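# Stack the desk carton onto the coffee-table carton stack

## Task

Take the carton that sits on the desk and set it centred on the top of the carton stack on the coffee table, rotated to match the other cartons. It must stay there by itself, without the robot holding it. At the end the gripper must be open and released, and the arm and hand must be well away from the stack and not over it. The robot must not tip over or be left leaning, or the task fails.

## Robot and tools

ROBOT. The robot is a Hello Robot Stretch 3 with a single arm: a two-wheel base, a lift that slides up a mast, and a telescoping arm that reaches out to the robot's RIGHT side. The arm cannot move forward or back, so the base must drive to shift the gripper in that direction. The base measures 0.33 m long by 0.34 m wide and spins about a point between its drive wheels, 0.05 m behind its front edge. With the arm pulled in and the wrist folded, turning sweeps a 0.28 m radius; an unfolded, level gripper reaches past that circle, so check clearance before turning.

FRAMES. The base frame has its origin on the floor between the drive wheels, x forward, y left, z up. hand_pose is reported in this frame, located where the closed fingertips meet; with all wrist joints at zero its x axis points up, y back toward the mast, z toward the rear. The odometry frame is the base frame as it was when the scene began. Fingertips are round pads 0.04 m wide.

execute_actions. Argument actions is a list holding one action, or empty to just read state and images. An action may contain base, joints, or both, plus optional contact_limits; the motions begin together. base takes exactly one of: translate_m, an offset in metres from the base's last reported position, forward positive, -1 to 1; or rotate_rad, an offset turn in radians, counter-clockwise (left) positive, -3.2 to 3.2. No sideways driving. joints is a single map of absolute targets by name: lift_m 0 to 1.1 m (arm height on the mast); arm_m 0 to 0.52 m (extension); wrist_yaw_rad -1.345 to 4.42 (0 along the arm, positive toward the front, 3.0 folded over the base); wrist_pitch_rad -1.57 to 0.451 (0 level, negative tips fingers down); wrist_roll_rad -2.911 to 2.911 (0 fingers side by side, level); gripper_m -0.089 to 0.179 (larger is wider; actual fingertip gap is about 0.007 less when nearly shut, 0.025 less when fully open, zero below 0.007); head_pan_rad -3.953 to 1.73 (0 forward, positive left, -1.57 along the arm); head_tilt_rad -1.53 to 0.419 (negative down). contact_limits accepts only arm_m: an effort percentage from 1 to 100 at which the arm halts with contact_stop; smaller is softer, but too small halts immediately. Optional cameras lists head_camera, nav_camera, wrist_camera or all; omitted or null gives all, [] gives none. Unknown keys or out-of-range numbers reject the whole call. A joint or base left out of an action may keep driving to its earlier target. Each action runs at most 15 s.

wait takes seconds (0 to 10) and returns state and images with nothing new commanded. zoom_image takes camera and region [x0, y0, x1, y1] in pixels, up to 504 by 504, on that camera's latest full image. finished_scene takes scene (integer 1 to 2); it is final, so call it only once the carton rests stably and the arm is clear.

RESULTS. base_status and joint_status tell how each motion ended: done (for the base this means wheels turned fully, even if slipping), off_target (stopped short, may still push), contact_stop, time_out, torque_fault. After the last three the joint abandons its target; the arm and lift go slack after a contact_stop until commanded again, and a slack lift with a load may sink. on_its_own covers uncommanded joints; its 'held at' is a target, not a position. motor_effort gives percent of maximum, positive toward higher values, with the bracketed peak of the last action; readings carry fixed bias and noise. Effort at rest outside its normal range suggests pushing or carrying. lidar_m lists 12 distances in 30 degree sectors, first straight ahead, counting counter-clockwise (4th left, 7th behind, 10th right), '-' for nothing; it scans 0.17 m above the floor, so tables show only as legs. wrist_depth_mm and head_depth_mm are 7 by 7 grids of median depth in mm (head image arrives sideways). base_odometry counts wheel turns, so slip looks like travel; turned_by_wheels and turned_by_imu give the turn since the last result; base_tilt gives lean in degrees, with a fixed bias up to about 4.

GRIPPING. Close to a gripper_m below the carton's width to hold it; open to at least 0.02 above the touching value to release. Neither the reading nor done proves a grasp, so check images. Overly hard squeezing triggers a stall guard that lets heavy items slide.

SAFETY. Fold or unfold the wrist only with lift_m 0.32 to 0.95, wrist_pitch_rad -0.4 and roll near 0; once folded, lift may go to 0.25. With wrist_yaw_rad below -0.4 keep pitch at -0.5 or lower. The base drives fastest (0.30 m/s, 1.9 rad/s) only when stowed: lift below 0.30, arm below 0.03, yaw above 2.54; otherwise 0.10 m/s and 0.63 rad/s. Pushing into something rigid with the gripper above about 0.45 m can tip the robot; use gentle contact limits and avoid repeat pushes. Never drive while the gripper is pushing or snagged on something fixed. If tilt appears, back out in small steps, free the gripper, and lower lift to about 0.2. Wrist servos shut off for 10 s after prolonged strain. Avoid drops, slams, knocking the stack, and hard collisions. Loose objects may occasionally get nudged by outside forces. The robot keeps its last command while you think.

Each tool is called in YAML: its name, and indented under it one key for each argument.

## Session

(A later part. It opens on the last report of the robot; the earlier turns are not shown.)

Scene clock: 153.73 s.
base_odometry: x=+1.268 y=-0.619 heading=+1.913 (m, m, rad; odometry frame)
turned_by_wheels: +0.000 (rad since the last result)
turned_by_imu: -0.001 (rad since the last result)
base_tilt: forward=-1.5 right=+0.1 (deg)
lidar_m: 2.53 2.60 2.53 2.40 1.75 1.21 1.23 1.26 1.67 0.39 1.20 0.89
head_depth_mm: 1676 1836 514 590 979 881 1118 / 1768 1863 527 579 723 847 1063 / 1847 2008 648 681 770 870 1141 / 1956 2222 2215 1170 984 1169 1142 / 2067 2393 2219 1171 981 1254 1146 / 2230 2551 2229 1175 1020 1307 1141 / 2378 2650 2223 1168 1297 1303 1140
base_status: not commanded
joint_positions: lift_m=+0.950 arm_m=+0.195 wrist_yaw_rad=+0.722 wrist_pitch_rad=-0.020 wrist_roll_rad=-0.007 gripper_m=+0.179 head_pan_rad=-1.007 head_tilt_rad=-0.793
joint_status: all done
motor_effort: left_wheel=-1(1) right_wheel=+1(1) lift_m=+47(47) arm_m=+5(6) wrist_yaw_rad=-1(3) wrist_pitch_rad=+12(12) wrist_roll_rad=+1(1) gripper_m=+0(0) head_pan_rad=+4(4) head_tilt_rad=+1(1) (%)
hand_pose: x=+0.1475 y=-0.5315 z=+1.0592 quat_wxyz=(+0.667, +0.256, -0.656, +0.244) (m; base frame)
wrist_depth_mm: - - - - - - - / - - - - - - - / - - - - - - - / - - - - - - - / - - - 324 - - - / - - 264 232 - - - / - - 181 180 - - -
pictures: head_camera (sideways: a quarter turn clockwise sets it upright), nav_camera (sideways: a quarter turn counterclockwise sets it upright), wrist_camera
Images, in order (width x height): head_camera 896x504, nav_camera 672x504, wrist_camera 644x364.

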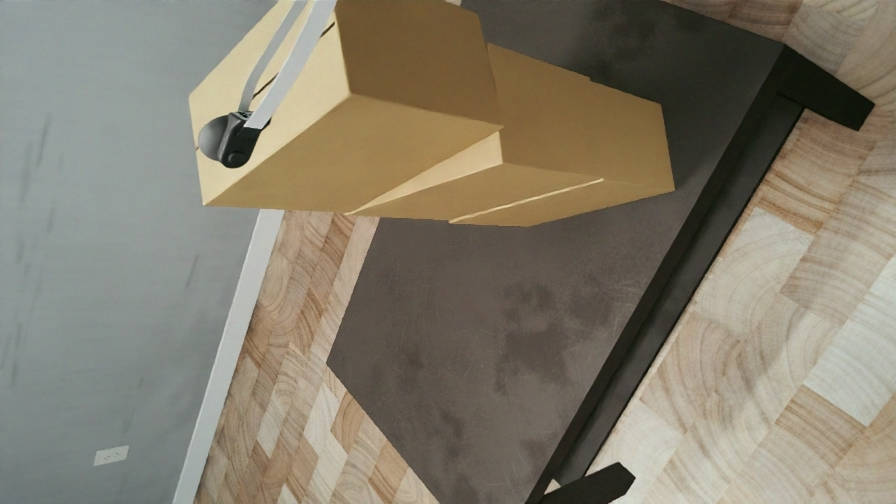

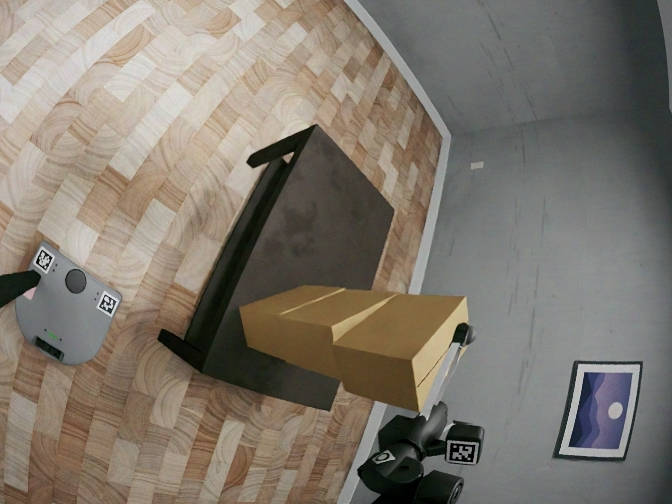

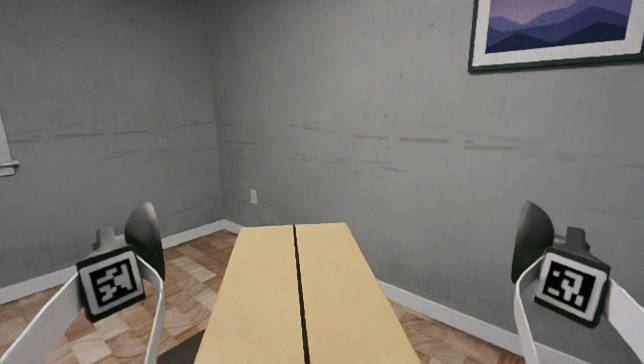

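execute_actions:
  actions:
    - {"base":{"translate_m":-0.03},"joints":{"arm_m":0.162}}
  cameras: ["wrist_camera"]

execute_actions:
  actions:
    - {"joints":{"lift_m":0.88}}
  cameras: ["wrist_camera","head_camera"]

Scene clock: 158.93 s.
base_odometry: x=+1.278 y=-0.648 heading=+1.913 (m, m, rad; odometry frame)
turned_by_wheels: +0.000 (rad since the last result)
turned_by_imu: -0.001 (rad since the last result)
base_tilt: forward=-1.6 right=+0.0 (deg)
lidar_m: 2.56 2.63 2.54 2.39 1.71 1.18 1.20 1.23 1.63 0.39 1.23 0.92
head_depth_mm: 1666 1860 546 1078 981 1230 1140 / 1749 1875 525 598 825 844 1091 / 1846 1946 599 647 762 881 1145 / 1967 2194 2137 1108 956 1171 1140 / 2069 2375 2221 1160 977 1243 1148 / 2189 2548 2198 1164 1023 1297 1137 / 2391 2626 2220 1170 1330 1294 1140
base_status: done
joint_positions: lift_m=+0.950 arm_m=+0.162 wrist_yaw_rad=+0.722 wrist_pitch_rad=-0.020 wrist_roll_rad=-0.007 gripper_m=+0.179 head_pan_rad=-1.007 head_tilt_rad=-0.793
joint_status: all done
motor_effort: left_wheel=-1(5) right_wheel=+1(2) lift_m=+47(47) arm_m=-6(5) wrist_yaw_rad=-1(1) wrist_pitch_rad=+12(12) wrist_roll_rad=+1(1) gripper_m=+0(0) head_pan_rad=+4(4) head_tilt_rad=+1(1) (%)
hand_pose: x=+0.1475 y=-0.4994 z=+1.0592 quat_wxyz=(+0.667, +0.256, -0.656, +0.244) (m; base frame)
wrist_depth_mm: - - - - - - - / - - - - - - - / - - - - - - - / - - - - - - - / - - - 327 - - - / - - 264 231 - - - / - - 189 180 197 - -
pictures: wrist_camera
Images, in order (width x height): wrist_camera 644x364.

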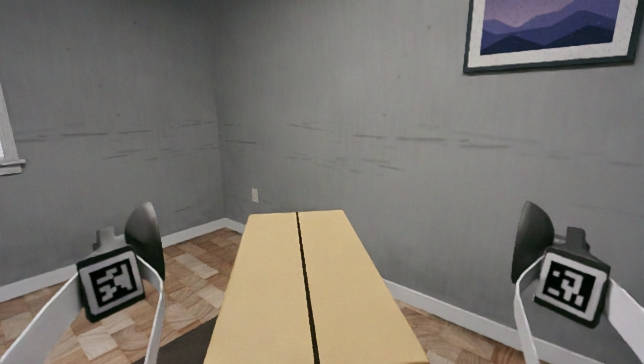

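Scene clock: 160.40 s.
base_odometry: x=+1.278 y=-0.648 heading=+1.913 (m, m, rad; odometry frame)
turned_by_wheels: +0.000 (rad since the last result)
turned_by_imu: +0.000 (rad since the last result)
base_tilt: forward=-1.6 right=+0.1 (deg)
lidar_m: 2.56 2.64 2.55 2.39 1.71 1.19 1.20 1.23 1.63 0.39 1.23 0.92
head_depth_mm: 1676 1846 540 1075 985 1229 1140 / 1759 1852 527 605 825 847 1085 / 1842 670 609 649 762 880 1143 / 1965 2206 2104 1106 958 1169 1144 / 2060 2379 2195 1163 974 1251 1147 / 2221 2556 2211 1160 1026 1289 1147 / 2361 2642 2227 1160 1335 1298 1146
base_status: not commanded
joint_positions: lift_m=+0.880 arm_m=+0.162 wrist_yaw_rad=+0.722 wrist_pitch_rad=-0.020 wrist_roll_rad=-0.007 gripper_m=+0.179 head_pan_rad=-1.007 head_tilt_rad=-0.793
joint_status: all done
motor_effort: left_wheel=-1(1) right_wheel=+1(1) lift_m=+30(41) arm_m=-6(6) wrist_yaw_rad=-1(2) wrist_pitch_rad=+12(12) wrist_roll_rad=+1(1) gripper_m=+0(1) head_pan_rad=+4(3) head_tilt_rad=+1(1) (%)
hand_pose: x=+0.1475 y=-0.4994 z=+0.9898 quat_wxyz=(+0.667, +0.256, -0.656, +0.244) (m; base frame)
wrist_depth_mm: - - - - - - - / - - - - - - - / - - - - - - - / - - - 259 - - - / - - 155 153 166 - - / - - 139 145 151 - - / - 874 145 151 158 - -
pictures: head_camera (sideways: a quarter turn clockwise sets it upright), wrist_camera
Images, in order (width x height): head_camera 896x504, wrist_camera 644x364.

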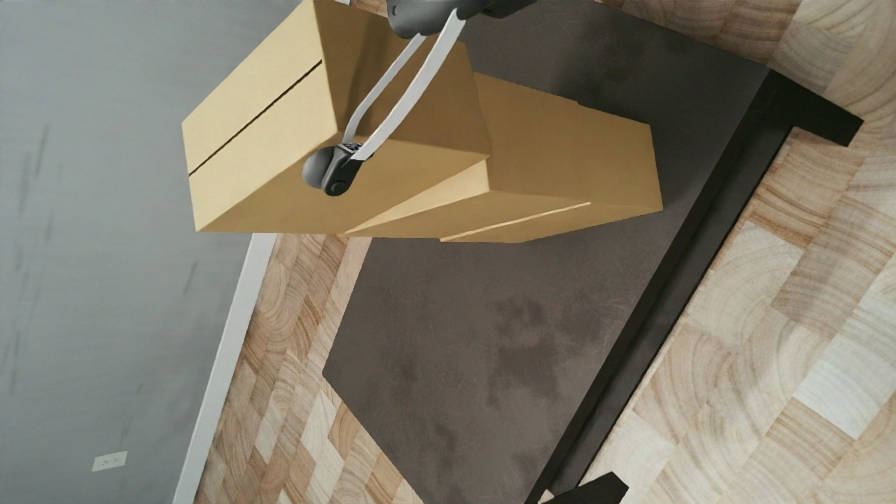

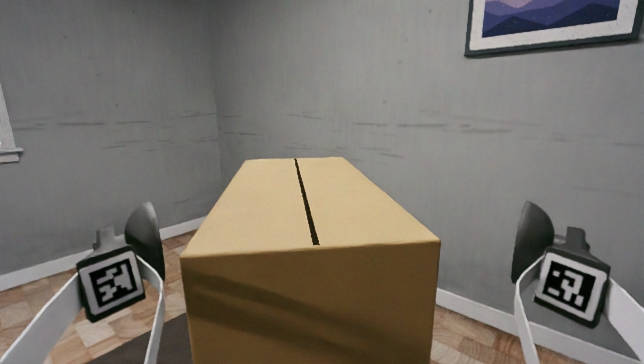

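execute_actions:
  actions:
    - {"base":{"translate_m":0.016},"joints":{"lift_m":0.80,"arm_m":0.195}}
  cameras: ["wrist_camera","head_camera"]

Scene clock: 162.83 s.
base_odometry: x=+1.273 y=-0.633 heading=+1.913 (m, m, rad; odometry frame)
turned_by_wheels: +0.000 (rad since the last result)
turned_by_imu: -0.001 (rad since the last result)
base_tilt: forward=-1.6 right=+0.1 (deg)
lidar_m: 2.55 2.62 2.53 2.39 1.74 1.20 1.21 1.24 1.66 0.39 1.21 0.90
head_depth_mm: 1657 1843 532 592 956 882 1141 / 1749 666 542 605 744 846 1087 / 1849 1936 645 682 760 871 1136 / 1958 2233 2222 1135 968 1176 1142 / 2081 2400 2211 1161 981 1251 1135 / 2204 2533 2201 1172 1025 1297 1142 / 2365 2656 2207 1166 1312 1300 1138
base_status: done
joint_positions: lift_m=+0.800 arm_m=+0.195 wrist_yaw_rad=+0.722 wrist_pitch_rad=-0.020 wrist_roll_rad=-0.007 gripper_m=+0.179 head_pan_rad=-1.007 head_tilt_rad=-0.793
joint_status: all done
motor_effort: left_wheel=-1(3) right_wheel=+1(5) lift_m=+29(30) arm_m=+5(6) wrist_yaw_rad=-2(1) wrist_pitch_rad=+12(12) wrist_roll_rad=+1(1) gripper_m=+0(0) head_pan_rad=+4(3) head_tilt_rad=+1(2) (%)
hand_pose: x=+0.1475 y=-0.5315 z=+0.9098 quat_wxyz=(+0.667, +0.256, -0.656, +0.244) (m; base frame)
wrist_depth_mm: - - - - - - - / - 89 91 96 103 - - / - - 95 100 107 - - / - - 99 105 111 - - / - 100 102 109 116 - - / - 103 107 114 122 - - / - 707 111 119 128 - -
pictures: head_camera (sideways: a quarter turn clockwise sets it upright), wrist_camera
Images, in order (width x height): head_camera 896x504, wrist_camera 644x364.

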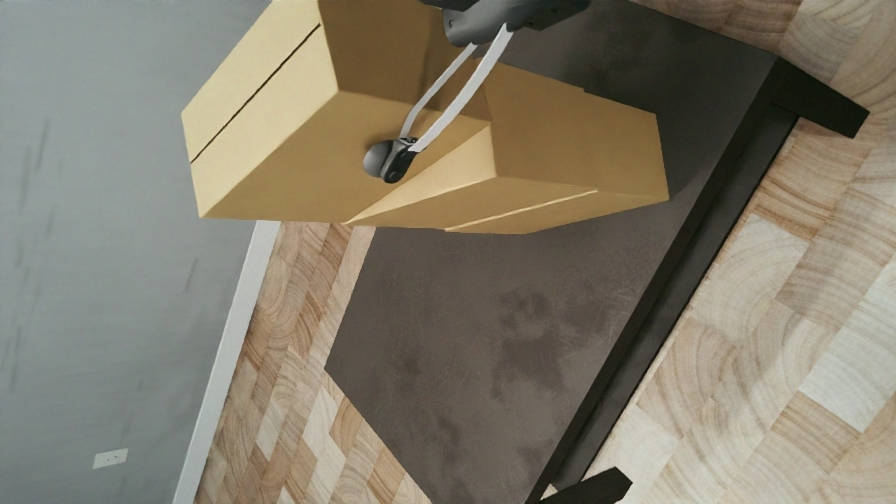

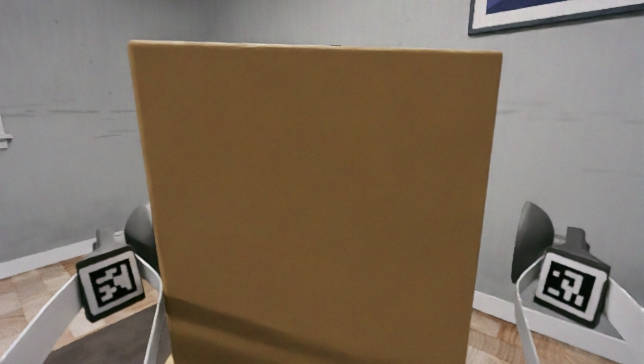

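execute_actions:
  actions:
    - {"base":{"translate_m":0.03},"joints":{"arm_m":0.168}}
  cameras: ["wrist_camera","head_camera"]

Scene clock: 164.97 s.
base_odometry: x=+1.263 y=-0.604 heading=+1.913 (m, m, rad; odometry frame)
turned_by_wheels: +0.000 (rad since the last result)
turned_by_imu: -0.001 (rad since the last result)
base_tilt: forward=-1.6 right=+0.0 (deg)
lidar_m: 2.51 2.59 2.53 2.40 1.77 1.22 1.24 1.28 1.70 0.39 1.19 0.87
head_depth_mm: 1659 1840 520 565 910 843 1104 / 1745 1829 548 585 703 845 1072 / 1847 2015 671 742 780 863 1139 / 1929 2229 2209 1168 982 1143 1143 / 2090 2405 2230 1170 983 1250 1134 / 2201 2582 2210 1165 1027 1299 1144 / 2353 2661 2233 1172 1273 1302 1144
base_status: done
joint_positions: lift_m=+0.800 arm_m=+0.168 wrist_yaw_rad=+0.721 wrist_pitch_rad=-0.020 wrist_roll_rad=-0.007 gripper_m=+0.179 head_pan_rad=-1.007 head_tilt_rad=-0.793
joint_status: all done
motor_effort: left_wheel=-1(3) right_wheel=+1(5) lift_m=+30(30) arm_m=-6(6) wrist_yaw_rad=-2(1) wrist_pitch_rad=+12(12) wrist_roll_rad=+1(1) gripper_m=+0(0) head_pan_rad=+4(4) head_tilt_rad=+1(1) (%)
hand_pose: x=+0.1475 y=-0.5054 z=+0.9098 quat_wxyz=(+0.667, +0.256, -0.656, +0.244) (m; base frame)
wrist_depth_mm: - - - - - - - / - - 93 96 99 104 - / - - 97 99 104 108 - / - - 101 103 108 112 - / - - 106 108 112 118 - / - - 110 113 118 123 - / - 710 205 118 124 130 -
pictures: head_camera (sideways: a quarter turn clockwise sets it upright), wrist_camera
Images, in order (width x height): head_camera 896x504, wrist_camera 644x364.

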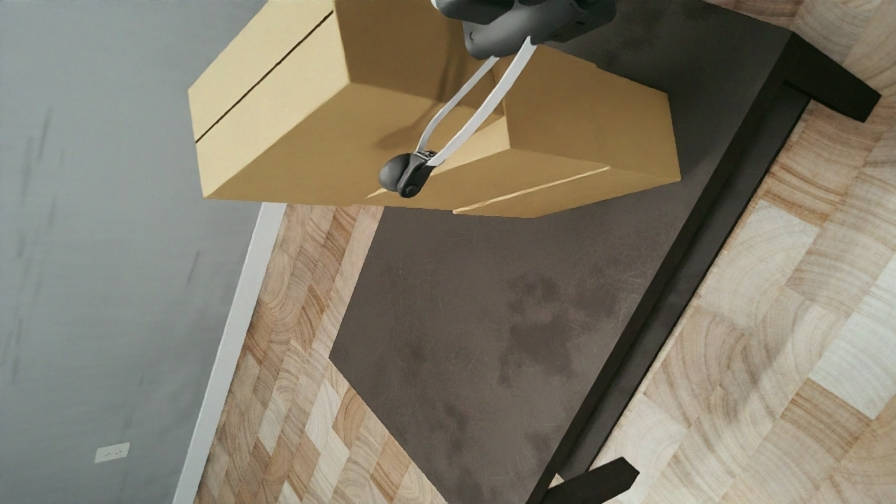

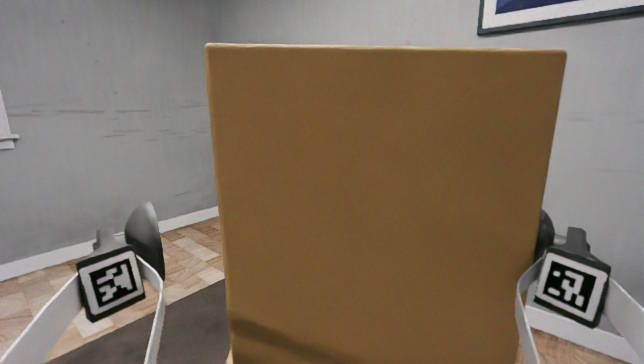

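execute_actions:
  actions:
    - {"base":{"translate_m":0.016},"joints":{"arm_m":0.154}}
  cameras: ["wrist_camera","head_camera"]

Scene clock: 166.40 s.
base_odometry: x=+1.257 y=-0.589 heading=+1.913 (m, m, rad; odometry frame)
turned_by_wheels: +0.000 (rad since the last result)
turned_by_imu: +0.000 (rad since the last result)
base_tilt: forward=-1.6 right=+0.2 (deg)
lidar_m: 2.50 2.56 2.52 2.40 1.80 1.23 1.26 1.29 1.72 0.39 1.18 0.86
head_depth_mm: 1654 1827 513 556 744 845 1090 / 1753 1858 530 578 686 832 1075 / 1844 2007 680 796 836 880 1144 / 1954 2194 2201 1169 979 1143 1147 / 2068 2403 2184 1168 979 1251 1138 / 2225 2536 2225 1164 1023 1296 1146 / 2387 2635 2219 1170 1246 1293 1146
base_status: done
joint_positions: lift_m=+0.800 arm_m=+0.154 wrist_yaw_rad=+0.721 wrist_pitch_rad=-0.020 wrist_roll_rad=-0.007 gripper_m=+0.179 head_pan_rad=-1.007 head_tilt_rad=-0.793
joint_status: all done
motor_effort: left_wheel=-1(4) right_wheel=+2(5) lift_m=+29(29) arm_m=-6(8) wrist_yaw_rad=+0(0) wrist_pitch_rad=+12(12) wrist_roll_rad=+1(1) gripper_m=+0(0) head_pan_rad=+3(3) head_tilt_rad=+1(1) (%)
hand_pose: x=+0.1475 y=-0.4914 z=+0.9098 quat_wxyz=(+0.667, +0.256, -0.657, +0.244) (m; base frame)
wrist_depth_mm: - - - - - - - / - - 101 101 103 105 - / - - 105 105 107 109 - / - - 109 109 112 114 - / - - 114 114 116 119 - / - - 119 119 121 124 - / - 713 650 125 127 132 -
pictures: head_camera (sideways: a quarter turn clockwise sets it upright), wrist_camera
Images, in order (width x height): head_camera 896x504, wrist_camera 644x364.

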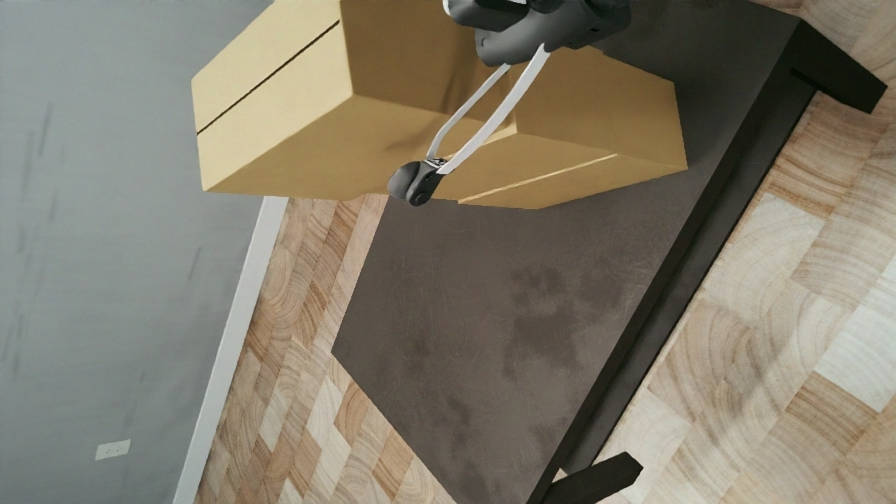

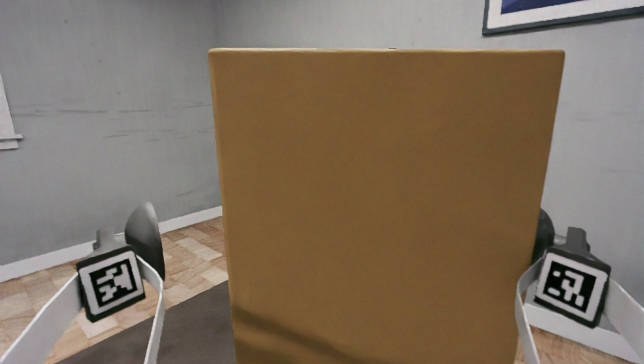

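execute_actions:
  actions:
    - {"base":{"translate_m":0.01},"joints":{"arm_m":0.145}}
  cameras: []

execute_actions:
  actions:
    - {"base":{"translate_m":-0.012},"joints":{"arm_m":0.158}}
  cameras: []

execute_actions:
  actions:
    - {"joints":{"lift_m":0.95}}
  cameras: []

execute_actions:
  actions:
    - {"base":{"translate_m":-0.05},"joints":{"arm_m":0.0,"wrist_yaw_rad":2.0}}
  cameras: ["head_camera","nav_camera"]

Scene clock: 168.57 s.
base_odometry: x=+1.254 y=-0.580 heading=+1.913 (m, m, rad; odometry frame)
turned_by_wheels: +0.000 (rad since the last result)
turned_by_imu: -0.001 (rad since the last result)
base_tilt: forward=-1.6 right=+0.1 (deg)
lidar_m: 2.49 2.56 2.52 2.40 1.81 1.24 1.27 1.30 1.73 0.39 1.16 0.85
head_depth_mm: 1669 1800 510 552 - 845 901 / 1751 1868 530 562 673 829 1087 / 1840 2042 687 826 874 876 1143 / 1959 2211 2220 1170 983 1150 1139 / 2083 2363 2213 1170 979 1243 1143 / 2190 2549 2194 1168 1025 1301 1140 / 2342 2668 2212 1161 1239 1300 1142
base_status: done
joint_positions: lift_m=+0.800 arm_m=+0.145 wrist_yaw_rad=+0.721 wrist_pitch_rad=-0.020 wrist_roll_rad=-0.007 gripper_m=+0.179 head_pan_rad=-1.007 head_tilt_rad=-0.793
joint_status: all done
motor_effort: left_wheel=-1(4) right_wheel=+1(5) lift_m=+30(29) arm_m=-6(6) wrist_yaw_rad=-2(1) wrist_pitch_rad=+12(12) wrist_roll_rad=+1(1) gripper_m=+0(0) head_pan_rad=+4(5) head_tilt_rad=+1(1) (%)
hand_pose: x=+0.1475 y=-0.4824 z=+0.9098 quat_wxyz=(+0.667, +0.256, -0.657, +0.244) (m; base frame)
wrist_depth_mm: - - - - - - - / - - 106 105 105 106 - / - - 111 109 110 110 - / - - 115 114 114 115 - / - - 120 119 119 119 - / - - 820 124 125 125 - / - 725 649 129 130 132 -
pictures: none
No camera images: the call's "cameras" was empty. Leave "cameras" out to get every camera's image.

Scene clock: 169.47 s.
base_odometry: x=+1.258 y=-0.591 heading=+1.913 (m, m, rad; odometry frame)
turned_by_wheels: +0.000 (rad since the last result)
turned_by_imu: +0.000 (rad since the last result)
base_tilt: forward=-1.6 right=+0.0 (deg)
lidar_m: 2.50 2.57 2.53 2.40 1.79 1.23 1.26 1.29 1.71 0.39 1.18 0.86
head_depth_mm: 1664 1847 518 562 765 847 1081 / 1748 1868 525 562 687 827 1078 / 1846 1975 650 795 826 877 1146 / 1957 2216 2217 1160 977 1149 1142 / 2097 2402 2216 1166 981 1253 1143 / 2207 2530 2229 1173 1031 1300 1143 / 2385 2635 2221 1169 1261 1300 1139
base_status: done
joint_positions: lift_m=+0.800 arm_m=+0.158 wrist_yaw_rad=+0.721 wrist_pitch_rad=-0.020 wrist_roll_rad=-0.007 gripper_m=+0.179 head_pan_rad=-1.007 head_tilt_rad=-0.793
joint_status: all done
motor_effort: left_wheel=-1(5) right_wheel=+1(3) lift_m=+30(29) arm_m=+6(5) wrist_yaw_rad=-1(2) wrist_pitch_rad=+12(12) wrist_roll_rad=+1(1) gripper_m=+0(0) head_pan_rad=+5(3) head_tilt_rad=+2(1) (%)
hand_pose: x=+0.1475 y=-0.4946 z=+0.9098 quat_wxyz=(+0.667, +0.256, -0.657, +0.244) (m; base frame)
wrist_depth_mm: - - - - - - - / - - 104 104 105 107 - / - - 108 109 109 - - / - - 113 113 113 - - / - - 118 118 118 120 - / - - 122 123 124 - - / - 715 128 129 129 - -
pictures: none
No camera images: the call's "cameras" was empty. Leave "cameras" out to get every camera's image.

Scene clock: 171.67 s.
base_odometry: x=+1.258 y=-0.591 heading=+1.913 (m, m, rad; odometry frame)
turned_by_wheels: +0.000 (rad since the last result)
turned_by_imu: +0.000 (rad since the last result)
base_tilt: forward=-1.7 right=+0.1 (deg)
lidar_m: 2.49 2.56 2.52 2.40 1.79 1.23 1.26 1.29 1.71 0.39 1.18 0.86
head_depth_mm: 1667 1844 528 583 918 843 1089 / 1732 1848 519 566 684 828 1080 / 1856 2006 668 757 828 875 1144 / 1943 2273 2214 1166 981 1147 1141 / 2084 2400 2208 1167 983 1254 1142 / 2211 2555 2202 1166 1025 1301 1139 / 2372 2686 2231 1164 1257 1306 1135
base_status: not commanded
joint_positions: lift_m=+0.950 arm_m=+0.158 wrist_yaw_rad=+0.721 wrist_pitch_rad=-0.020 wrist_roll_rad=-0.007 gripper_m=+0.179 head_pan_rad=-1.007 head_tilt_rad=-0.793
joint_status: all done
motor_effort: left_wheel=-1(1) right_wheel=+1(1) lift_m=+47(48) arm_m=+5(5) wrist_yaw_rad=-1(1) wrist_pitch_rad=+12(12) wrist_roll_rad=+1(1) gripper_m=+0(0) head_pan_rad=+3(3) head_tilt_rad=+1(1) (%)
hand_pose: x=+0.1475 y=-0.4946 z=+1.0592 quat_wxyz=(+0.667, +0.256, -0.657, +0.244) (m; base frame)
wrist_depth_mm: - - - - - - - / - - - - - - - / - - - - - - - / - - - - - - - / - - - 325 - - - / - - - 231 - - - / - - 840 180 188 - -
pictures: none
No camera images: the call's "cameras" was empty. Leave "cameras" out to get every camera's image.

Scene clock: 174.17 s.
base_odometry: x=+1.275 y=-0.638 heading=+1.913 (m, m, rad; odometry frame)
turned_by_wheels: +0.000 (rad since the last result)
turned_by_imu: -0.001 (rad since the last result)
base_tilt: forward=-1.7 right=+0.0 (deg)
lidar_m: 2.55 2.62 2.54 2.38 1.72 1.19 1.21 1.24 1.64 0.39 1.21 0.91
head_depth_mm: 1663 1835 2017 1172 979 878 - / 1745 1879 541 619 753 878 - / 1845 669 549 622 699 - - / 1940 2153 2057 1136 999 - - / 2059 2382 2188 1162 982 - 1088 / 2214 2530 2214 1166 1016 1304 1128 / 2343 2666 2208 1201 1333 1303 1147
base_status: done
joint_positions: lift_m=+0.950 arm_m=+0.001 wrist_yaw_rad=+1.997 wrist_pitch_rad=-0.020 wrist_roll_rad=-0.007 gripper_m=+0.179 head_pan_rad=-1.007 head_tilt_rad=-0.793
joint_status: all done
motor_effort: left_wheel=-1(6) right_wheel=+1(2) lift_m=+47(47) arm_m=-6(5) wrist_yaw_rad=+2(3) wrist_pitch_rad=+12(12) wrist_roll_rad=+1(1) gripper_m=+0(0) head_pan_rad=+3(4) head_tilt_rad=+1(1) (%)
hand_pose: x=+0.2115 y=-0.0402 z=+1.0592 quat_wxyz=(+0.390, +0.596, -0.375, +0.593) (m; base frame)
wrist_depth_mm: - - - - - - - / - - - - - - - / - - - - - - - / - - - - - - - / - - - - - - - / - - - - - - - / - - - - - - -
pictures: head_camera (sideways: a quarter turn clockwise sets it upright), nav_camera (sideways: a quarter turn counterclockwise sets it upright)
Images, in order (width x height): head_camera 896x504, nav_camera 672x504.

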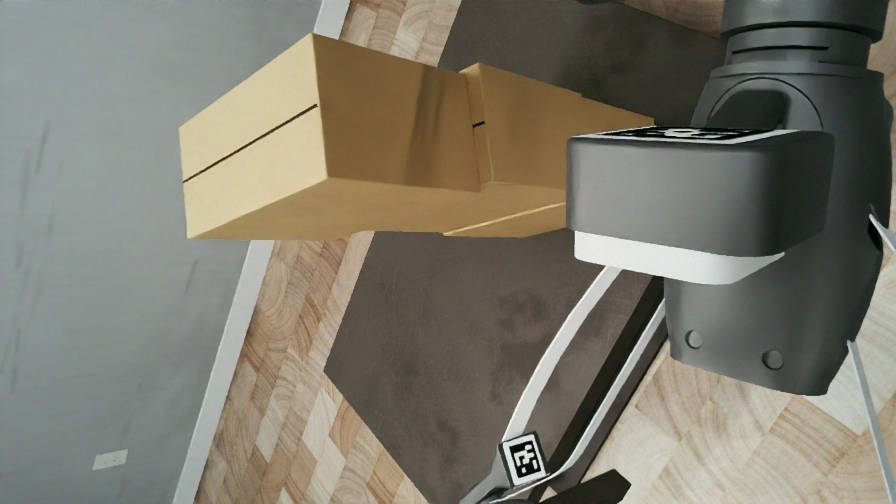

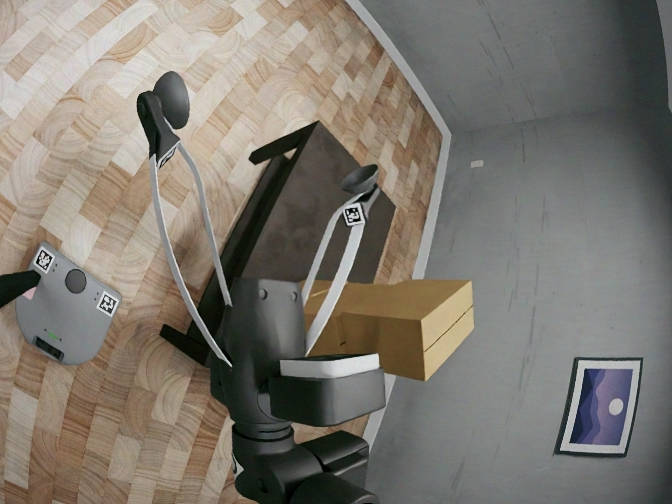

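execute_actions:
  actions:
    - {"base":{"translate_m":0.047},"joints":{"wrist_yaw_rad":0.72}}
  cameras: []

execute_actions:
  actions:
    - {"joints":{"arm_m":0.163}}
  cameras: ["wrist_camera"]

execute_actions:
  actions:
    - {"joints":{"lift_m":0.80}}
  cameras: ["wrist_camera","head_camera"]

Scene clock: 178.13 s.
base_odometry: x=+1.259 y=-0.594 heading=+1.912 (m, m, rad; odometry frame)
turned_by_wheels: +0.000 (rad since the last result)
turned_by_imu: -0.001 (rad since the last result)
base_tilt: forward=-1.5 right=+0.0 (deg)
lidar_m: 2.50 2.58 2.53 2.40 1.79 1.23 1.25 1.28 1.71 0.39 1.18 0.86
head_depth_mm: 1663 1840 524 - - - 1083 / 1757 1818 517 553 737 829 1066 / 1840 1999 642 739 837 875 1143 / 1952 2230 2209 1162 981 1148 1141 / 2060 2405 2315 1164 984 1249 1138 / 2207 2550 2175 1166 1026 1298 1149 / 2372 2668 2218 1160 1264 1297 1144
base_status: done
joint_positions: lift_m=+0.950 arm_m=+0.001 wrist_yaw_rad=+0.723 wrist_pitch_rad=-0.020 wrist_roll_rad=-0.007 gripper_m=+0.179 head_pan_rad=-1.007 head_tilt_rad=-0.793
joint_status: all done
motor_effort: left_wheel=-1(5) right_wheel=+1(5) lift_m=+47(47) arm_m=-6(6) wrist_yaw_rad=-2(4) wrist_pitch_rad=+12(12) wrist_roll_rad=+1(1) gripper_m=+0(0) head_pan_rad=+4(3) head_tilt_rad=+2(1) (%)
hand_pose: x=+0.1478 y=-0.3376 z=+1.0592 quat_wxyz=(+0.666, +0.256, -0.656, +0.244) (m; base frame)
wrist_depth_mm: - - - - - - - / - - - - - - - / - - - - - - - / - - - - - - - / - - - - 325 - - / - - - - 255 256 - / - - 906 904 267 266 -
pictures: none
No camera images: the call's "cameras" was empty. Leave "cameras" out to get every camera's image.

Scene clock: 180.57 s.
base_odometry: x=+1.259 y=-0.594 heading=+1.912 (m, m, rad; odometry frame)
turned_by_wheels: +0.000 (rad since the last result)
turned_by_imu: -0.001 (rad since the last result)
base_tilt: forward=-1.6 right=+0.1 (deg)
lidar_m: 2.51 2.57 2.52 2.40 1.78 1.23 1.25 1.29 1.71 0.39 1.18 0.86
head_depth_mm: 1665 1831 529 589 936 849 1085 / 1753 1829 513 572 686 829 1068 / 1846 2009 663 751 821 877 1143 / 1958 2230 2215 1173 978 1148 1140 / 2077 2411 2221 1170 980 1255 1131 / 2240 2520 2201 1168 1028 1302 1142 / 2368 2655 2212 1168 1261 1300 1142
base_status: not commanded
joint_positions: lift_m=+0.950 arm_m=+0.163 wrist_yaw_rad=+0.722 wrist_pitch_rad=-0.020 wrist_roll_rad=-0.007 gripper_m=+0.179 head_pan_rad=-1.007 head_tilt_rad=-0.793
joint_status: all done
motor_effort: left_wheel=-1(1) right_wheel=+1(1) lift_m=+47(47) arm_m=+6(7) wrist_yaw_rad=-2(2) wrist_pitch_rad=+12(12) wrist_roll_rad=+1(1) gripper_m=+0(0) head_pan_rad=+4(3) head_tilt_rad=+1(1) (%)
hand_pose: x=+0.1476 y=-0.4995 z=+1.0592 quat_wxyz=(+0.667, +0.256, -0.656, +0.244) (m; base frame)
wrist_depth_mm: - - - - - - - / - - - - - - - / - - - - - - - / - - - - - - - / - - - 324 - - - / - - - 232 - - - / - - 198 181 189 - -
pictures: wrist_camera
Images, in order (width x height): wrist_camera 644x364.

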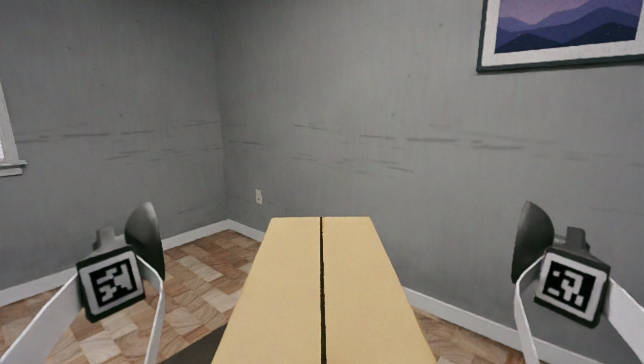

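Scene clock: 182.77 s.
base_odometry: x=+1.259 y=-0.594 heading=+1.912 (m, m, rad; odometry frame)
turned_by_wheels: +0.000 (rad since the last result)
turned_by_imu: +0.000 (rad since the last result)
base_tilt: forward=-1.6 right=+0.1 (deg)
lidar_m: 2.50 2.57 2.52 2.40 1.79 1.23 1.25 1.29 1.71 0.39 1.18 0.86
head_depth_mm: 1669 1827 523 569 915 848 1089 / 1756 1836 517 563 690 827 1067 / 1843 1996 641 777 820 879 1138 / 1976 2214 2226 1163 975 1152 1138 / 2058 2411 2240 1164 983 1242 1140 / 2235 2550 2224 1171 1028 1299 1144 / 2362 2663 2237 1164 1256 1288 1139
base_status: not commanded
joint_positions: lift_m=+0.800 arm_m=+0.163 wrist_yaw_rad=+0.722 wrist_pitch_rad=-0.020 wrist_roll_rad=-0.007 gripper_m=+0.179 head_pan_rad=-1.007 head_tilt_rad=-0.793
joint_status: all done
motor_effort: left_wheel=-1(1) right_wheel=+1(1) lift_m=+30(44) arm_m=+5(5) wrist_yaw_rad=-2(1) wrist_pitch_rad=+12(12) wrist_roll_rad=+1(1) gripper_m=+0(0) head_pan_rad=+4(4) head_tilt_rad=+1(2) (%)
hand_pose: x=+0.1476 y=-0.4995 z=+0.9098 quat_wxyz=(+0.667, +0.256, -0.656, +0.244) (m; base frame)
wrist_depth_mm: - - - - - - - / - - 103 103 104 - - / - - 107 107 108 - - / - - 111 112 112 - - / - - 116 116 117 - - / - - 121 122 122 - - / - 709 127 127 128 - -
pictures: head_camera (sideways: a quarter turn clockwise sets it upright), wrist_camera
Images, in order (width x height): head_camera 896x504, wrist_camera 644x364.

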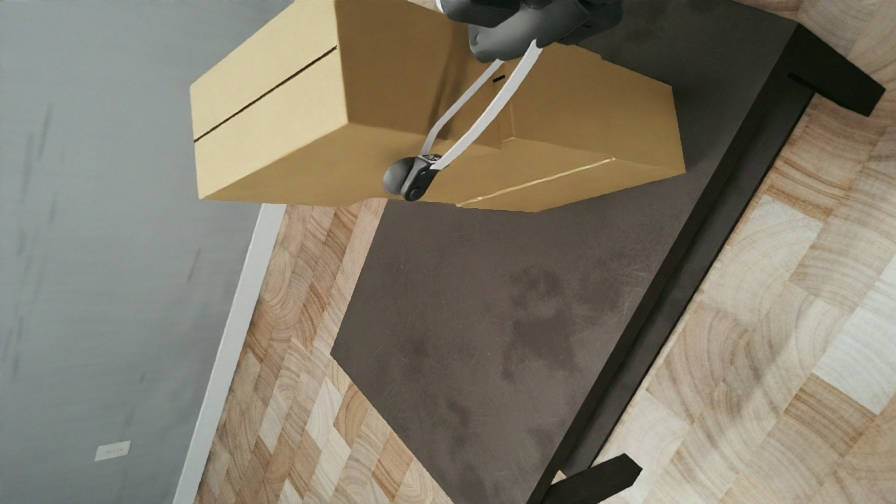

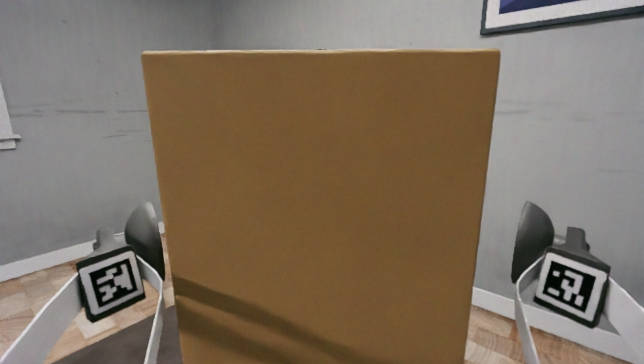

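execute_actions:
  actions:
    - {"joints":{"gripper_m":0.115}}
  cameras: ["wrist_camera"]

execute_actions:
  actions:
    - {"base":{"translate_m":-0.013},"joints":{"arm_m":0.148}}
  cameras: ["wrist_camera","head_camera"]

Scene clock: 184.43 s.
base_odometry: x=+1.259 y=-0.594 heading=+1.912 (m, m, rad; odometry frame)
turned_by_wheels: +0.000 (rad since the last result)
turned_by_imu: +0.000 (rad since the last result)
base_tilt: forward=-1.6 right=+0.0 (deg)
lidar_m: 2.51 2.56 2.52 2.40 1.79 1.23 1.25 1.28 1.71 0.39 1.18 0.86
head_depth_mm: 1653 1819 528 576 919 846 1087 / 1736 668 529 570 690 830 1066 / 1855 2013 682 778 820 877 1148 / 1951 2226 2220 1171 981 1154 1145 / 2077 2366 2190 1170 983 1250 1137 / 2209 2563 2218 1169 1028 1298 1144 / 2365 2684 2224 1168 1267 1303 1142
base_status: not commanded
joint_positions: lift_m=+0.800 arm_m=+0.163 wrist_yaw_rad=+0.722 wrist_pitch_rad=-0.020 wrist_roll_rad=-0.007 gripper_m=+0.116 head_pan_rad=-1.007 head_tilt_rad=-0.793
joint_status: all done
motor_effort: left_wheel=-1(1) right_wheel=+1(1) lift_m=+30(30) arm_m=+5(5) wrist_yaw_rad=-1(1) wrist_pitch_rad=+12(12) wrist_roll_rad=+1(1) gripper_m=-12(99) head_pan_rad=+4(3) head_tilt_rad=+1(1) (%)
hand_pose: x=+0.1475 y=-0.4996 z=+0.9098 quat_wxyz=(+0.667, +0.256, -0.656, +0.244) (m; base frame)
wrist_depth_mm: - - - - - - - / - - 110 110 109 - - / - - 115 114 114 - - / - - 120 119 118 - - / - - 125 124 124 - - / - - 131 130 129 131 - / - 712 138 136 135 - -
pictures: wrist_camera
Images, in order (width x height): wrist_camera 644x364.

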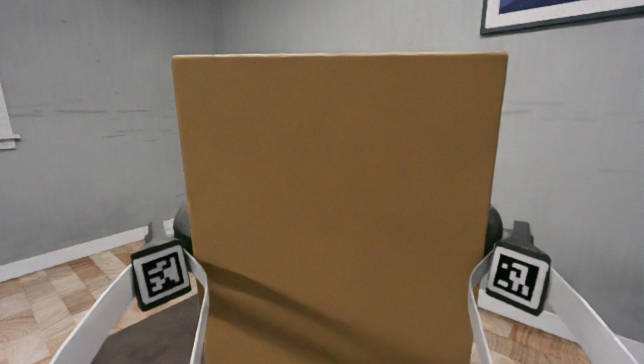

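Scene clock: 185.37 s.
base_odometry: x=+1.263 y=-0.606 heading=+1.912 (m, m, rad; odometry frame)
turned_by_wheels: +0.000 (rad since the last result)
turned_by_imu: +0.000 (rad since the last result)
base_tilt: forward=-1.5 right=+0.1 (deg)
lidar_m: 2.51 2.59 2.53 2.39 1.77 1.22 1.24 1.27 1.69 0.39 1.19 0.88
head_depth_mm: 1657 1836 518 561 921 860 1106 / 1760 1880 510 563 710 843 1061 / 1857 1992 645 738 779 859 1141 / 1949 2222 2217 1164 988 1148 1141 / 2071 2362 2226 1175 981 1249 1146 / 2228 2517 2203 1168 1024 1301 1144 / 2384 2668 2193 1171 1287 1303 1135
base_status: done
joint_positions: lift_m=+0.800 arm_m=+0.148 wrist_yaw_rad=+0.722 wrist_pitch_rad=-0.020 wrist_roll_rad=-0.007 gripper_m=+0.116 head_pan_rad=-1.007 head_tilt_rad=-0.793
joint_status: all done
motor_effort: left_wheel=-1(6) right_wheel=+1(2) lift_m=+30(30) arm_m=-6(6) wrist_yaw_rad=-2(1) wrist_pitch_rad=+12(12) wrist_roll_rad=+1(1) gripper_m=-12(12) head_pan_rad=+4(4) head_tilt_rad=+1(1) (%)
hand_pose: x=+0.1475 y=-0.4854 z=+0.9098 quat_wxyz=(+0.667, +0.256, -0.656, +0.244) (m; base frame)
wrist_depth_mm: - - - - - - - / - - 111 110 109 - - / - - 115 114 114 - - / - - 119 119 119 - - / - - 125 124 123 - - / - - 130 130 129 131 - / - 706 138 136 135 - -
pictures: head_camera (sideways: a quarter turn clockwise sets it upright), wrist_camera
Images, in order (width x height): head_camera 896x504, wrist_camera 644x364.

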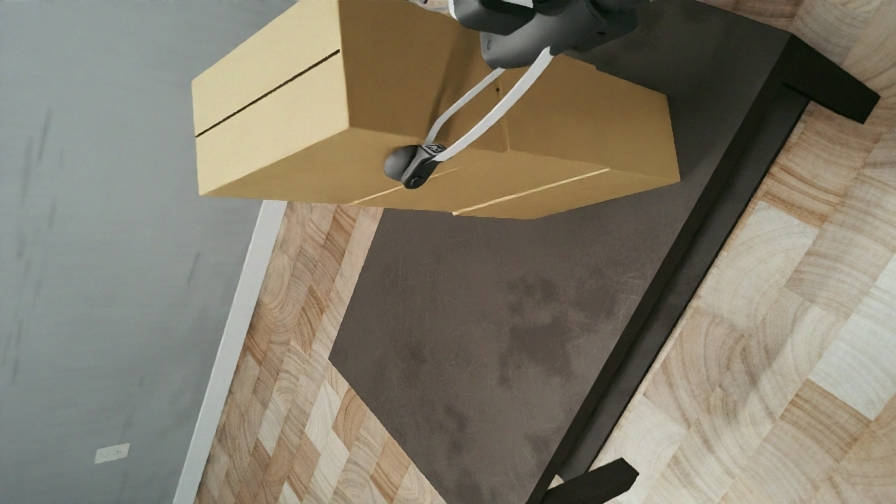

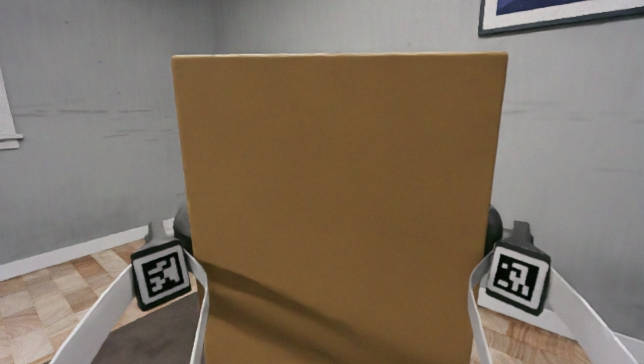

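execute_actions:
  actions:
    - {"base":{"translate_m":-0.005},"joints":{"arm_m":0.143}}
  cameras: []

execute_actions:
  actions:
    - {"joints":{"gripper_m":0.179}}
  cameras: []

execute_actions:
  actions:
    - {"joints":{"lift_m":0.95}}
  cameras: ["wrist_camera"]

execute_actions:
  actions:
    - {"joints":{"arm_m":0.0,"wrist_yaw_rad":2.5,"wrist_pitch_rad":-0.4}}
  cameras: ["head_camera","nav_camera"]

Scene clock: 186.60 s.
base_odometry: x=+1.265 y=-0.611 heading=+1.912 (m, m, rad; odometry frame)
turned_by_wheels: +0.000 (rad since the last result)
turned_by_imu: +0.000 (rad since the last result)
base_tilt: forward=-1.5 right=+0.0 (deg)
lidar_m: 2.52 2.59 2.53 2.39 1.77 1.22 1.24 1.27 1.68 0.39 1.19 0.88
head_depth_mm: 1651 1838 514 558 - 862 1122 / 1735 1864 512 555 715 843 1067 / 1838 1998 629 743 779 863 1140 / 1975 2202 2218 1161 984 1146 1140 / 2090 2384 2211 1179 980 1250 1138 / 2206 2550 2233 1174 1028 1295 1148 / 2361 2638 2222 1170 1292 1297 1146
base_status: done
joint_positions: lift_m=+0.800 arm_m=+0.143 wrist_yaw_rad=+0.722 wrist_pitch_rad=-0.020 wrist_roll_rad=-0.007 gripper_m=+0.116 head_pan_rad=-1.007 head_tilt_rad=-0.793
joint_status: all done
motor_effort: left_wheel=+0(7) right_wheel=+1(3) lift_m=+30(30) arm_m=-6(6) wrist_yaw_rad=-2(1) wrist_pitch_rad=+12(12) wrist_roll_rad=+1(1) gripper_m=-11(11) head_pan_rad=+4(4) head_tilt_rad=+1(1) (%)
hand_pose: x=+0.1475 y=-0.4804 z=+0.9097 quat_wxyz=(+0.667, +0.256, -0.656, +0.244) (m; base frame)
wrist_depth_mm: - - - - - - - / - - 110 110 110 - - / - - 115 114 114 - - / - - 120 119 118 - - / - - 125 124 124 - - / - - 131 130 129 - - / - 708 138 136 135 - -
pictures: none
No camera images: the call's "cameras" was empty. Leave "cameras" out to get every camera's image.

Scene clock: 187.73 s.
base_odometry: x=+1.265 y=-0.611 heading=+1.912 (m, m, rad; odometry frame)
turned_by_wheels: +0.000 (rad since the last result)
turned_by_imu: +0.000 (rad since the last result)
base_tilt: forward=-1.6 right=+0.1 (deg)
lidar_m: 2.53 2.58 2.53 2.39 1.76 1.22 1.24 1.26 1.68 0.39 1.19 0.88
head_depth_mm: 1661 1831 514 557 - 861 1120 / 1748 1861 511 553 719 842 1060 / 1840 2001 629 702 777 860 1132 / 1933 2208 2210 1159 982 1147 1139 / 2090 2373 2216 1159 986 1254 1141 / 2193 2538 2228 1168 1030 1301 1143 / 2345 2682 2231 1164 1290 1303 1145
base_status: not commanded
joint_positions: lift_m=+0.800 arm_m=+0.143 wrist_yaw_rad=+0.722 wrist_pitch_rad=-0.020 wrist_roll_rad=-0.007 gripper_m=+0.179 head_pan_rad=-1.007 head_tilt_rad=-0.793
joint_status: all done
motor_effort: left_wheel=-1(1) right_wheel=+1(1) lift_m=+30(30) arm_m=-6(6) wrist_yaw_rad=-2(1) wrist_pitch_rad=+12(12) wrist_roll_rad=+1(1) gripper_m=+0(100) head_pan_rad=+5(3) head_tilt_rad=+1(1) (%)
hand_pose: x=+0.1475 y=-0.4804 z=+0.9097 quat_wxyz=(+0.667, +0.256, -0.656, +0.244) (m; base frame)
wrist_depth_mm: - - - - - - - / - - 111 110 109 - - / - - 115 115 114 - - / - - 120 119 118 - - / - - 125 124 124 - - / - - 131 130 129 - - / - 705 137 136 135 - -
pictures: none
No camera images: the call's "cameras" was empty. Leave "cameras" out to get every camera's image.

Scene clock: 189.93 s.
base_odometry: x=+1.265 y=-0.611 heading=+1.912 (m, m, rad; odometry frame)
turned_by_wheels: +0.000 (rad since the last result)
turned_by_imu: +0.000 (rad since the last result)
base_tilt: forward=-1.6 right=+0.1 (deg)
lidar_m: 2.53 2.60 2.53 2.39 1.76 1.22 1.23 1.27 1.68 0.39 1.19 0.88
head_depth_mm: 1676 1823 529 584 956 863 1126 / 1755 1838 510 561 711 846 1061 / 1841 2007 653 688 779 863 1147 / 1964 2223 2208 1171 978 1155 1145 / 2076 2392 2194 1168 978 1252 1142 / 2241 2520 2215 1166 1032 1297 1143 / 2352 2642 2214 1165 1291 1292 1143
base_status: not commanded
joint_positions: lift_m=+0.950 arm_m=+0.143 wrist_yaw_rad=+0.722 wrist_pitch_rad=-0.020 wrist_roll_rad=-0.007 gripper_m=+0.179 head_pan_rad=-1.007 head_tilt_rad=-0.793
joint_status: all done
motor_effort: left_wheel=-1(1) right_wheel=+1(1) lift_m=+47(49) arm_m=-6(6) wrist_yaw_rad=-2(0) wrist_pitch_rad=+12(12) wrist_roll_rad=+1(1) gripper_m=+1(1) head_pan_rad=+4(4) head_tilt_rad=+1(1) (%)
hand_pose: x=+0.1475 y=-0.4804 z=+1.0592 quat_wxyz=(+0.667, +0.256, -0.656, +0.244) (m; base frame)
wrist_depth_mm: - - - - - - - / - - - - - - - / - - - - - - - / - - - - - - - / - - - 324 - - - / - - - 231 - - - / - - 838 180 187 - -
pictures: wrist_camera
Images, in order (width x height): wrist_camera 644x364.

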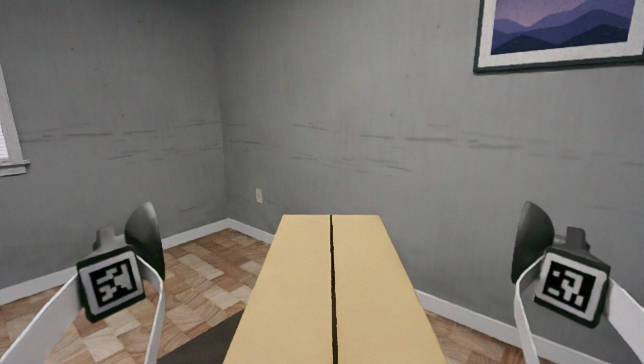

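Scene clock: 192.23 s.
base_odometry: x=+1.265 y=-0.611 heading=+1.912 (m, m, rad; odometry frame)
turned_by_wheels: +0.000 (rad since the last result)
turned_by_imu: -0.001 (rad since the last result)
base_tilt: forward=-1.6 right=+0.0 (deg)
lidar_m: 2.52 2.59 0.51 0.46 1.77 1.21 1.24 1.27 1.68 0.39 1.19 0.88
head_depth_mm: 1659 1858 2061 1788 1026 829 - / 1746 1966 2126 1172 984 844 - / 1852 2071 2203 1164 940 863 1180 / 1947 2225 2201 1173 839 792 1195 / 2072 2378 2204 1165 839 1228 1143 / 2210 2581 2223 1173 1005 1281 1036 / 2360 2662 2220 1171 1286 1302 1107
base_status: not commanded
joint_positions: lift_m=+0.950 arm_m=+0.001 wrist_yaw_rad=+2.497 wrist_pitch_rad=-0.415 wrist_roll_rad=-0.008 gripper_m=+0.179 head_pan_rad=-1.007 head_tilt_rad=-0.793
joint_status: all done
motor_effort: left_wheel=+0(6) right_wheel=+0(10) lift_m=+29(47) arm_m=-6(6) wrist_yaw_rad=+3(16) wrist_pitch_rad=+9(100) wrist_roll_rad=+1(36) gripper_m=+0(1) head_pan_rad=+3(4) head_tilt_rad=+1(2) (%)
hand_pose: x=+0.1138 y=+0.0337 z=+0.9637 quat_wxyz=(+0.358, +0.700, -0.079, +0.613) (m; base frame)
wrist_depth_mm: - - - - - - - / - - - - - - - / - - - - - - - / - - - - - - - / - - - - - - - / - - - - - - - / - - 942 - - - -
pictures: head_camera (sideways: a quarter turn clockwise sets it upright), nav_camera (sideways: a quarter turn counterclockwise sets it upright)
Images, in order (width x height): head_camera 896x504, nav_camera 672x504.

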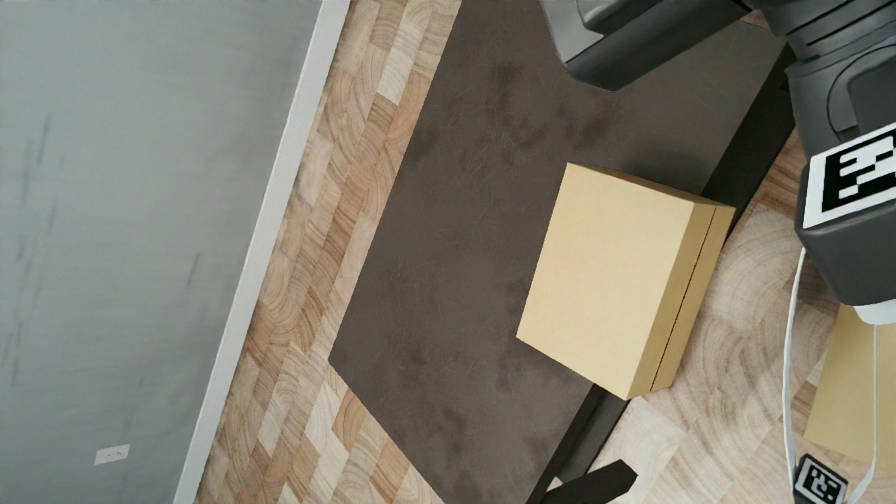

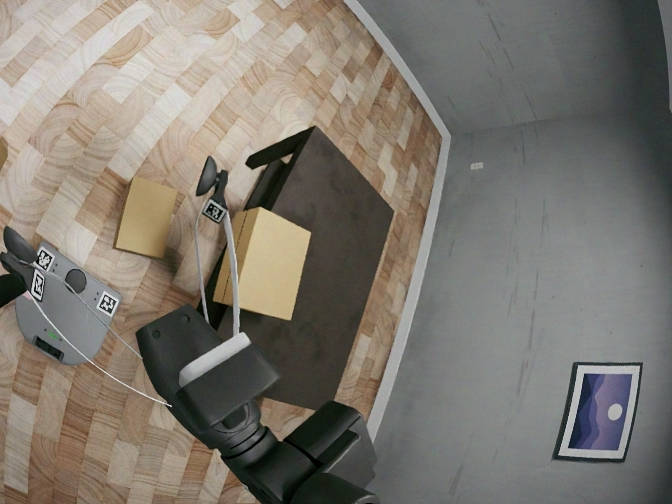

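execute_actions:
  actions:
    - {"joints":{"lift_m":1.05,"wrist_pitch_rad":0.0,"wrist_yaw_rad":2.5,"head_pan_rad":-0.6,"head_tilt_rad":-1.2}}

Scene clock: 194.40 s.
base_odometry: x=+1.265 y=-0.611 heading=+1.912 (m, m, rad; odometry frame)
turned_by_wheels: +0.000 (rad since the last result)
turned_by_imu: +0.000 (rad since the last result)
base_tilt: forward=-1.6 right=+0.1 (deg)
lidar_m: 2.52 2.58 0.51 0.46 1.76 1.22 1.23 1.27 1.68 0.39 1.19 0.88
head_depth_mm: 1775 1047 981 - - - 1094 / 1146 1043 819 - - - 1115 / 1153 1060 820 - - - - / 1777 1060 1170 - - - - / 1769 1187 1450 1365 1178 1178 - / 1776 1600 1484 1374 1253 1187 1103 / 1797 1588 1486 1361 1264 1179 1101
base_status: not commanded
joint_positions: lift_m=+1.050 arm_m=+0.001 wrist_yaw_rad=+2.497 wrist_pitch_rad=-0.022 wrist_roll_rad=-0.008 gripper_m=+0.179 head_pan_rad=-0.607 head_tilt_rad=-1.185
joint_status: all done
motor_effort: left_wheel=+0(0) right_wheel=+0(0) lift_m=+46(49) arm_m=-6(6) wrist_yaw_rad=+2(1) wrist_pitch_rad=+13(15) wrist_roll_rad=+1(1) gripper_m=+1(0) head_pan_rad=+5(31) head_tilt_rad=-7(29) (%)
hand_pose: x=+0.1323 y=+0.0584 z=+1.1587 quat_wxyz=(+0.233, +0.670, -0.215, +0.671) (m; base frame)
wrist_depth_mm: - - - - - - - / - - - - - - - / - - - - - - - / - - - - - - - / - - - - - - - / - - - - - - - / - - - - - - -
pictures: head_camera (sideways: a quarter turn clockwise sets it upright), nav_camera (sideways: a quarter turn counterclockwise sets it upright), wrist_camera
Images, in order (width x height): head_camera 896x504, nav_camera 672x504, wrist_camera 644x364.

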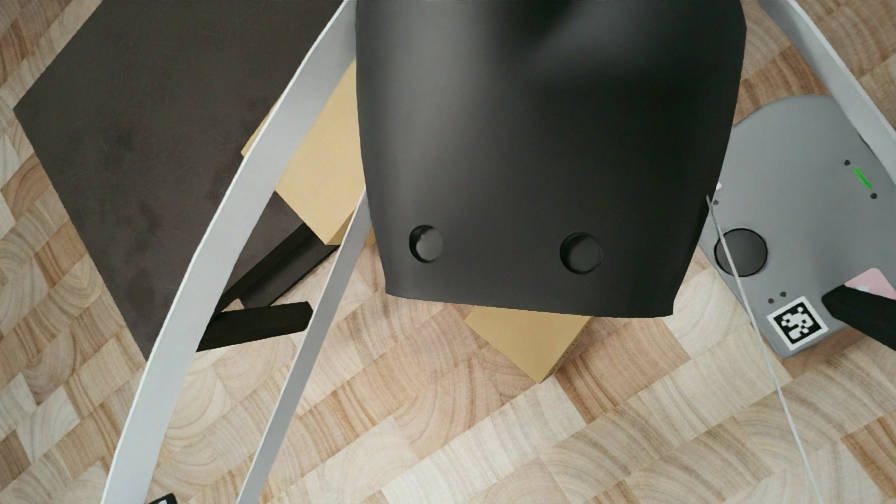

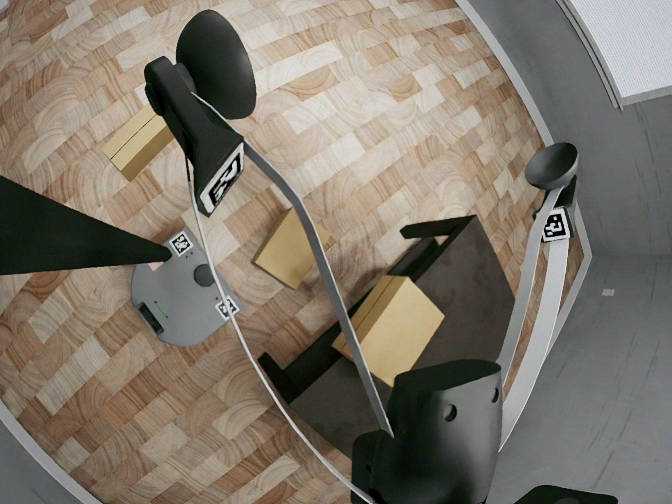

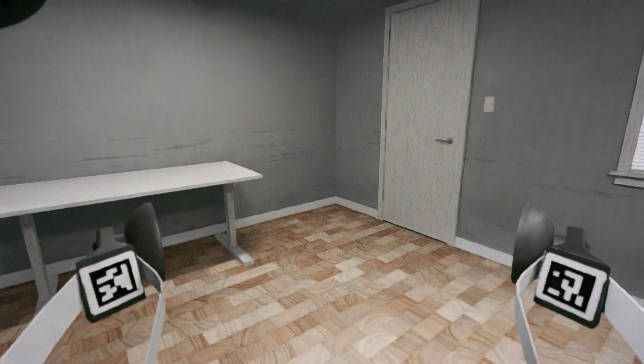

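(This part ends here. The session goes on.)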